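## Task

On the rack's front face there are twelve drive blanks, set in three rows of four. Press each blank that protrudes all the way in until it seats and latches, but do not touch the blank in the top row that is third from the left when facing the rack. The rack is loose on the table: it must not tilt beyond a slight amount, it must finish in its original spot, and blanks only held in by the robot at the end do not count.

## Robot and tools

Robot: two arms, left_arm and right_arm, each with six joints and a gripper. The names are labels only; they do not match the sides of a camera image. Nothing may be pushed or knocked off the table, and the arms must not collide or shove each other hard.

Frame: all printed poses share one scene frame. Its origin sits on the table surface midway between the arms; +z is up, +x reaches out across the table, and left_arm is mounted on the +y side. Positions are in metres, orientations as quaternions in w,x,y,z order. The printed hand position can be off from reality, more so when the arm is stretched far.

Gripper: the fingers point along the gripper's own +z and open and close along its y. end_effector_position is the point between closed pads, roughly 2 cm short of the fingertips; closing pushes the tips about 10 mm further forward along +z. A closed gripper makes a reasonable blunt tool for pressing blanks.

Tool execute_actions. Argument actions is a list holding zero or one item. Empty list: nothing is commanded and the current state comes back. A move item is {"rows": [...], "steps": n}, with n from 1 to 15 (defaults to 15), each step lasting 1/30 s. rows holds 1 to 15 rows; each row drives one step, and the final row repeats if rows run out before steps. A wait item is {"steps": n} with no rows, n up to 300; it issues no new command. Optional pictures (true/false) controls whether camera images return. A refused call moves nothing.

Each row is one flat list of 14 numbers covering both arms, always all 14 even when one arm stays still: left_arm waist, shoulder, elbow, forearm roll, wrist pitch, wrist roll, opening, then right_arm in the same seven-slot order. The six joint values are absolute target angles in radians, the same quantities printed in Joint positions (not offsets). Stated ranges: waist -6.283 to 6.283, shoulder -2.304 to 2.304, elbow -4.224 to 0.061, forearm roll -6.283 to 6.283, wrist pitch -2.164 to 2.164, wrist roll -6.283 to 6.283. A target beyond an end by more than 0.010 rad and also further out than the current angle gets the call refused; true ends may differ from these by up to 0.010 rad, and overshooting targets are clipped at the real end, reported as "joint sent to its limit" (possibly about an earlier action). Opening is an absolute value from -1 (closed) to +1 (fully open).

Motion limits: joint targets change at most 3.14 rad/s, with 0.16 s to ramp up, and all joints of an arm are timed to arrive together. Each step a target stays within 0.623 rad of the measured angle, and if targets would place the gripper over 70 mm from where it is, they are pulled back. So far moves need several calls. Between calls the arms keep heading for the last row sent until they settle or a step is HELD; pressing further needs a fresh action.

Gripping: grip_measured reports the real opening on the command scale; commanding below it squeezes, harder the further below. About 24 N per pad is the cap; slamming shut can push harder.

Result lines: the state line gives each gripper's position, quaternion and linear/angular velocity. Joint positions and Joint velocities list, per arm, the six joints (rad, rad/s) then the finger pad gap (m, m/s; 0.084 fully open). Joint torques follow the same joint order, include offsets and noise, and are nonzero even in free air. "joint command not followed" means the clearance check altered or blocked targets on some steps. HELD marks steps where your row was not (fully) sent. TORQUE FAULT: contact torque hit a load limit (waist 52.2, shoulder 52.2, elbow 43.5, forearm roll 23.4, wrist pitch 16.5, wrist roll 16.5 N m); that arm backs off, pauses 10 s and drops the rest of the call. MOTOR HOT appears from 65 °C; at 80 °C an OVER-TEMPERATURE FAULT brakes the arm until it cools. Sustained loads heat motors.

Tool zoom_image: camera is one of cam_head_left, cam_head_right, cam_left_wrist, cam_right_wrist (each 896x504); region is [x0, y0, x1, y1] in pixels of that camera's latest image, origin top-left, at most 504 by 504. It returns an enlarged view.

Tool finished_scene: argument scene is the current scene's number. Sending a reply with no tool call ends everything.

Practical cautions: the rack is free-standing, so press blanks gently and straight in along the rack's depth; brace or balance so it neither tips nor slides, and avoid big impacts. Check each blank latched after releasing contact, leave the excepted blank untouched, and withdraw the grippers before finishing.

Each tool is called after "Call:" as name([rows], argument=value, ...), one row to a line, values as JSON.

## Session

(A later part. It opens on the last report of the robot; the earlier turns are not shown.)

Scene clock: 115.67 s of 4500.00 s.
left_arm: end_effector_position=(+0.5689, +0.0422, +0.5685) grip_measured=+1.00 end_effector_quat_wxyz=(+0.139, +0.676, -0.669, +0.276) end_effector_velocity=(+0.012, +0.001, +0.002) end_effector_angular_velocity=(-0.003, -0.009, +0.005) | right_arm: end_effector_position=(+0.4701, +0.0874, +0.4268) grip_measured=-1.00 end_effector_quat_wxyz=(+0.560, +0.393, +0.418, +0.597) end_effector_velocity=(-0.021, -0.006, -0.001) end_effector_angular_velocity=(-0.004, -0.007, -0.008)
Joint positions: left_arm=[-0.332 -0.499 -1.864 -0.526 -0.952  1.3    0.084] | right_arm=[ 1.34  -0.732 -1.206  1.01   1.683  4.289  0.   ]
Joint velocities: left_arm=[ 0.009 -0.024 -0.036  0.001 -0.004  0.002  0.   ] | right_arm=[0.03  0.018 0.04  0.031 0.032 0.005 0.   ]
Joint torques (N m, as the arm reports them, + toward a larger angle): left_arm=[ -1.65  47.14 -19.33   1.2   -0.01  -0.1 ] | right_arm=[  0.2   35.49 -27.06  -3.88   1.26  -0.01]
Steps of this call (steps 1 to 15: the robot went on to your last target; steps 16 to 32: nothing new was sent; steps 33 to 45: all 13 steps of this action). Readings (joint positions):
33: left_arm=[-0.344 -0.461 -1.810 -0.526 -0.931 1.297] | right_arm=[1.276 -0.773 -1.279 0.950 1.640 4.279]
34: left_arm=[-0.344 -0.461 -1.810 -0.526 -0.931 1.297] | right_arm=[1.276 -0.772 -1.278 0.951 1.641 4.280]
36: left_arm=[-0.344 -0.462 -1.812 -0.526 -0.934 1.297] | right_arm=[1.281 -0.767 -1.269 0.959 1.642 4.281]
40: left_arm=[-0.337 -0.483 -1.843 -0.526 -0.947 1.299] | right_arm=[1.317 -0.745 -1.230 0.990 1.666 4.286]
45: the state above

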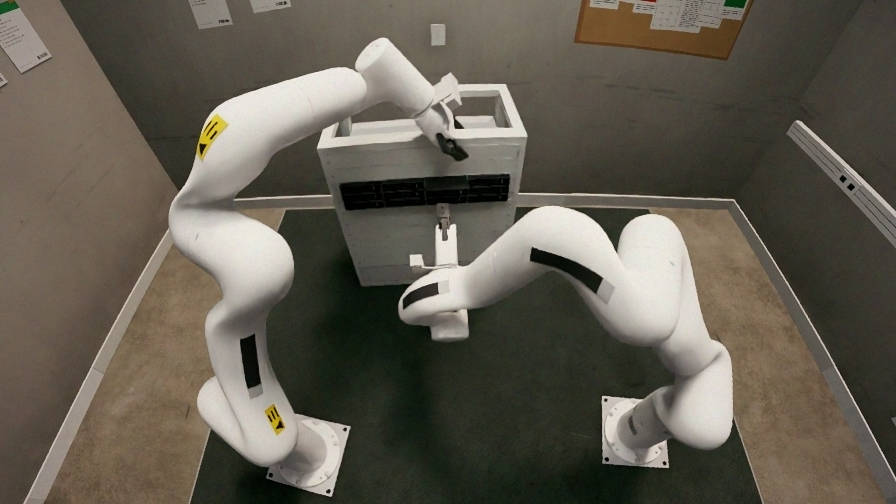

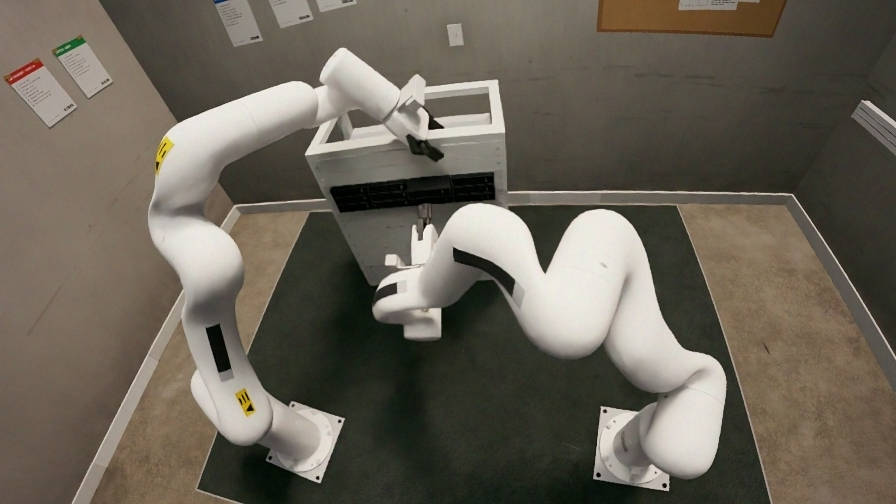

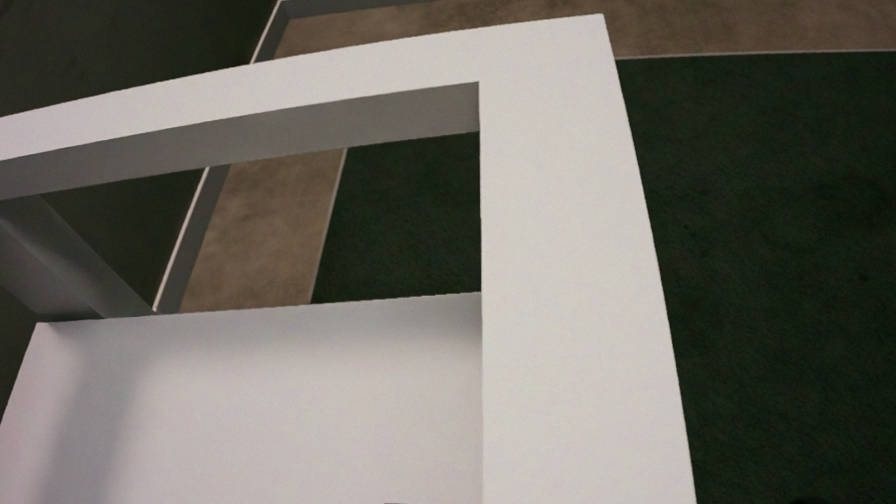

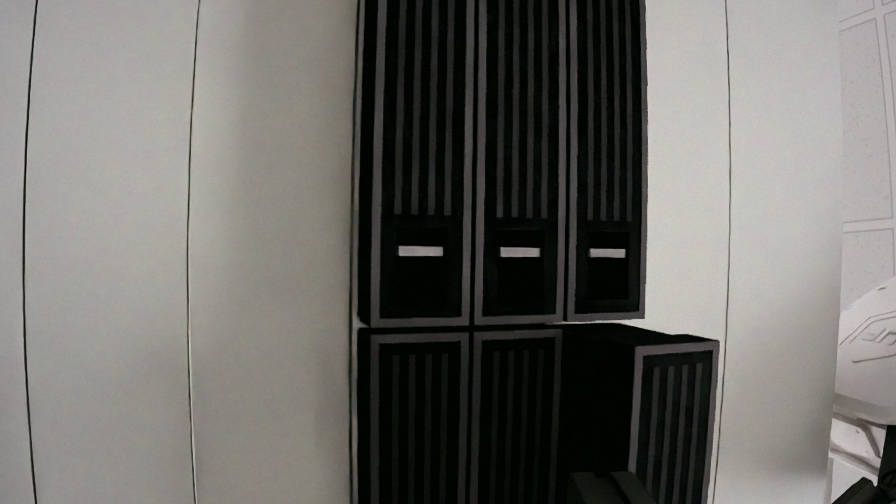

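Call:
execute_actions([
  {"rows": [[-0.331,-0.57,-2.17,-0.466,-1.142,1.183,1,1.2473,-0.4835,-0.8997,0.933,1.6837,4.3587,-1]], "steps": 15},
])

Scene clock: 117.13 s of 4500.00 s.
left_arm: end_effector_position=(+0.5707, +0.0419, +0.6574) grip_measured=+1.00 end_effector_quat_wxyz=(+0.137, +0.673, -0.669, +0.285) end_effector_velocity=(-0.001, +0.001, +0.010) end_effector_angular_velocity=(+0.003, +0.004, +0.001) | right_arm: end_effector_position=(+0.4732, -0.0203, +0.4632) grip_measured=-1.00 end_effector_quat_wxyz=(+0.561, +0.392, +0.418, +0.597) end_effector_velocity=(-0.003, -0.020, -0.001) end_effector_angular_velocity=(-0.010, +0.008, +0.008)
Joint positions: left_arm=[-0.331 -0.569 -2.165 -0.467 -1.139  1.185  0.084] | right_arm=[ 1.249 -0.488 -0.905  0.935  1.684  4.357  0.   ]
Joint velocities: left_arm=[-0.    -0.013 -0.044  0.009 -0.032 -0.019 -0.   ] | right_arm=[-0.016  0.042  0.065 -0.019 -0.004  0.015  0.   ]
Joint torques (N m, as the arm reports them, + toward a larger angle): left_arm=[ -1.62  48.46 -18.46   1.12   0.23  -0.09] | right_arm=[  2.46  29.54 -26.93  -3.62   1.59  -0.07]
Steps of this call (steps 1 to 15: the robot went on to your last target; steps 16 to 29: nothing new was sent; steps 30 to 44: all 15 steps of this action). Readings (joint positions):
30: left_arm=[-0.331 -0.501 -1.867 -0.526 -0.952 1.300] | right_arm=[1.344 -0.730 -1.203 1.012 1.686 4.289]
31: left_arm=[-0.331 -0.503 -1.872 -0.524 -0.956 1.298] | right_arm=[1.342 -0.727 -1.197 1.010 1.686 4.291]
33: left_arm=[-0.331 -0.515 -1.919 -0.515 -0.987 1.279] | right_arm=[1.328 -0.690 -1.149 0.998 1.685 4.302]
37: left_arm=[-0.331 -0.552 -2.095 -0.481 -1.093 1.213] | right_arm=[1.279 -0.565 -1.002 0.960 1.685 4.335]
44: the state above

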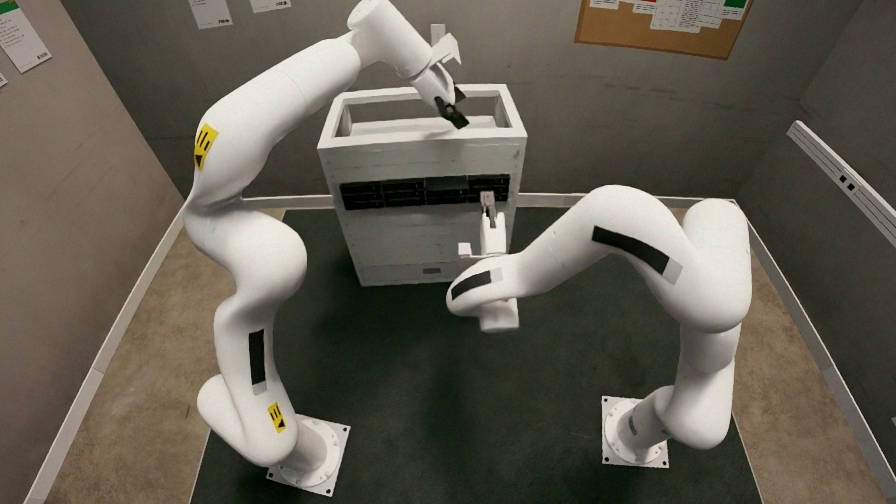

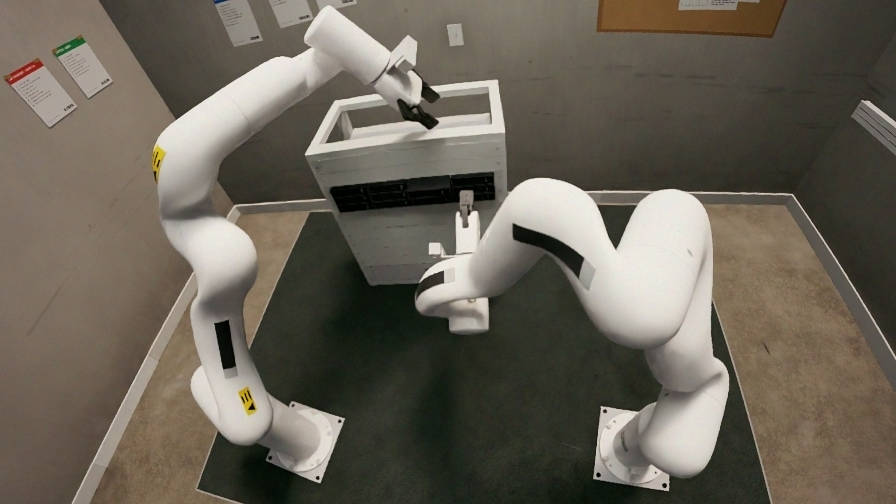

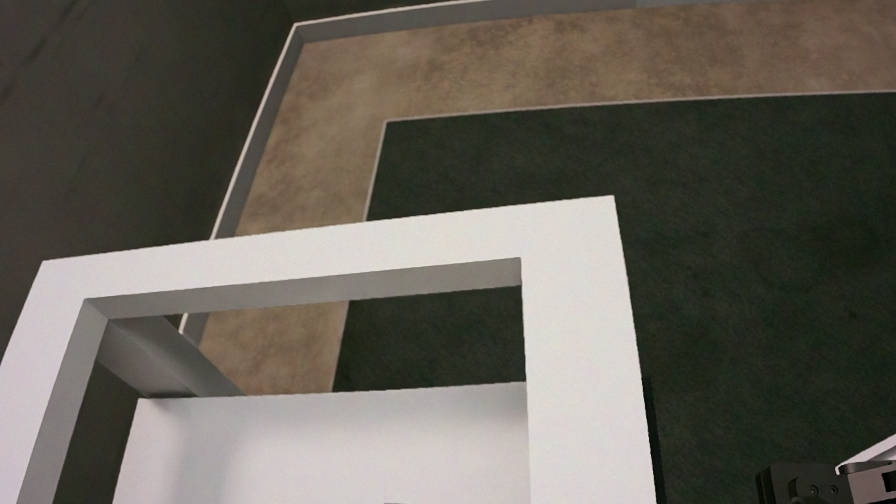

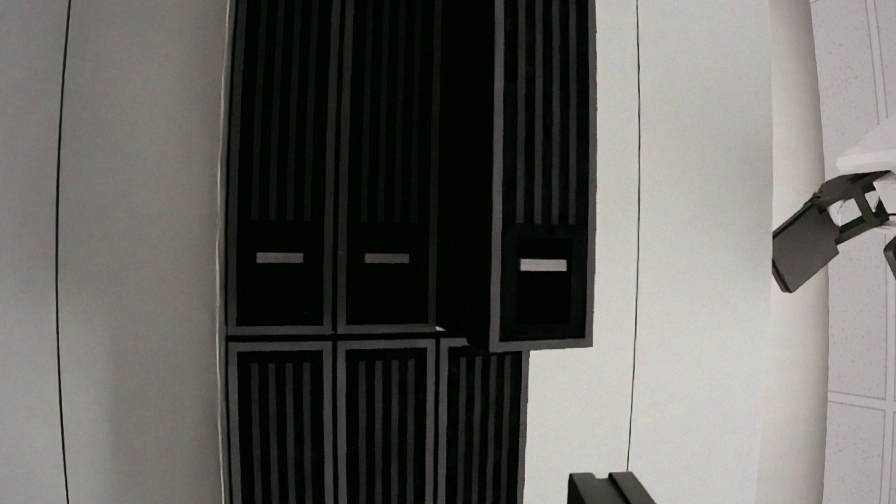

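Call:
zoom_image(camera="cam_head_left", region=[320, 150, 530, 240])

Call:
zoom_image(camera="cam_right_wrist", region=[200, 220, 620, 420])

Region (320, 150, 530, 240) of cam_head_left's 896x504 image, scaled by 2.400, with more detail than that image has; it fills the top 216 rows of this view, and the rest is white.

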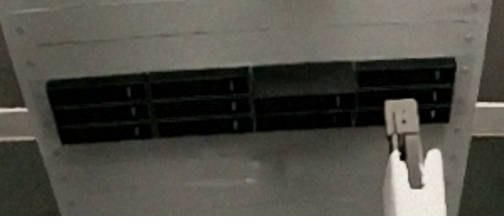

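Region (200, 220, 620, 420) of cam_right_wrist's 896x504 image, scaled by 1.200, with more detail than that image has; it fills the top 240 rows of this view, and the rest is white.

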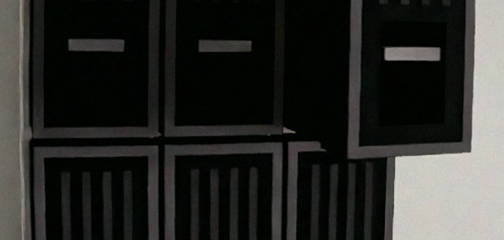

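Call:
finished_scene(scene=1)

The scene is finished: the task was done.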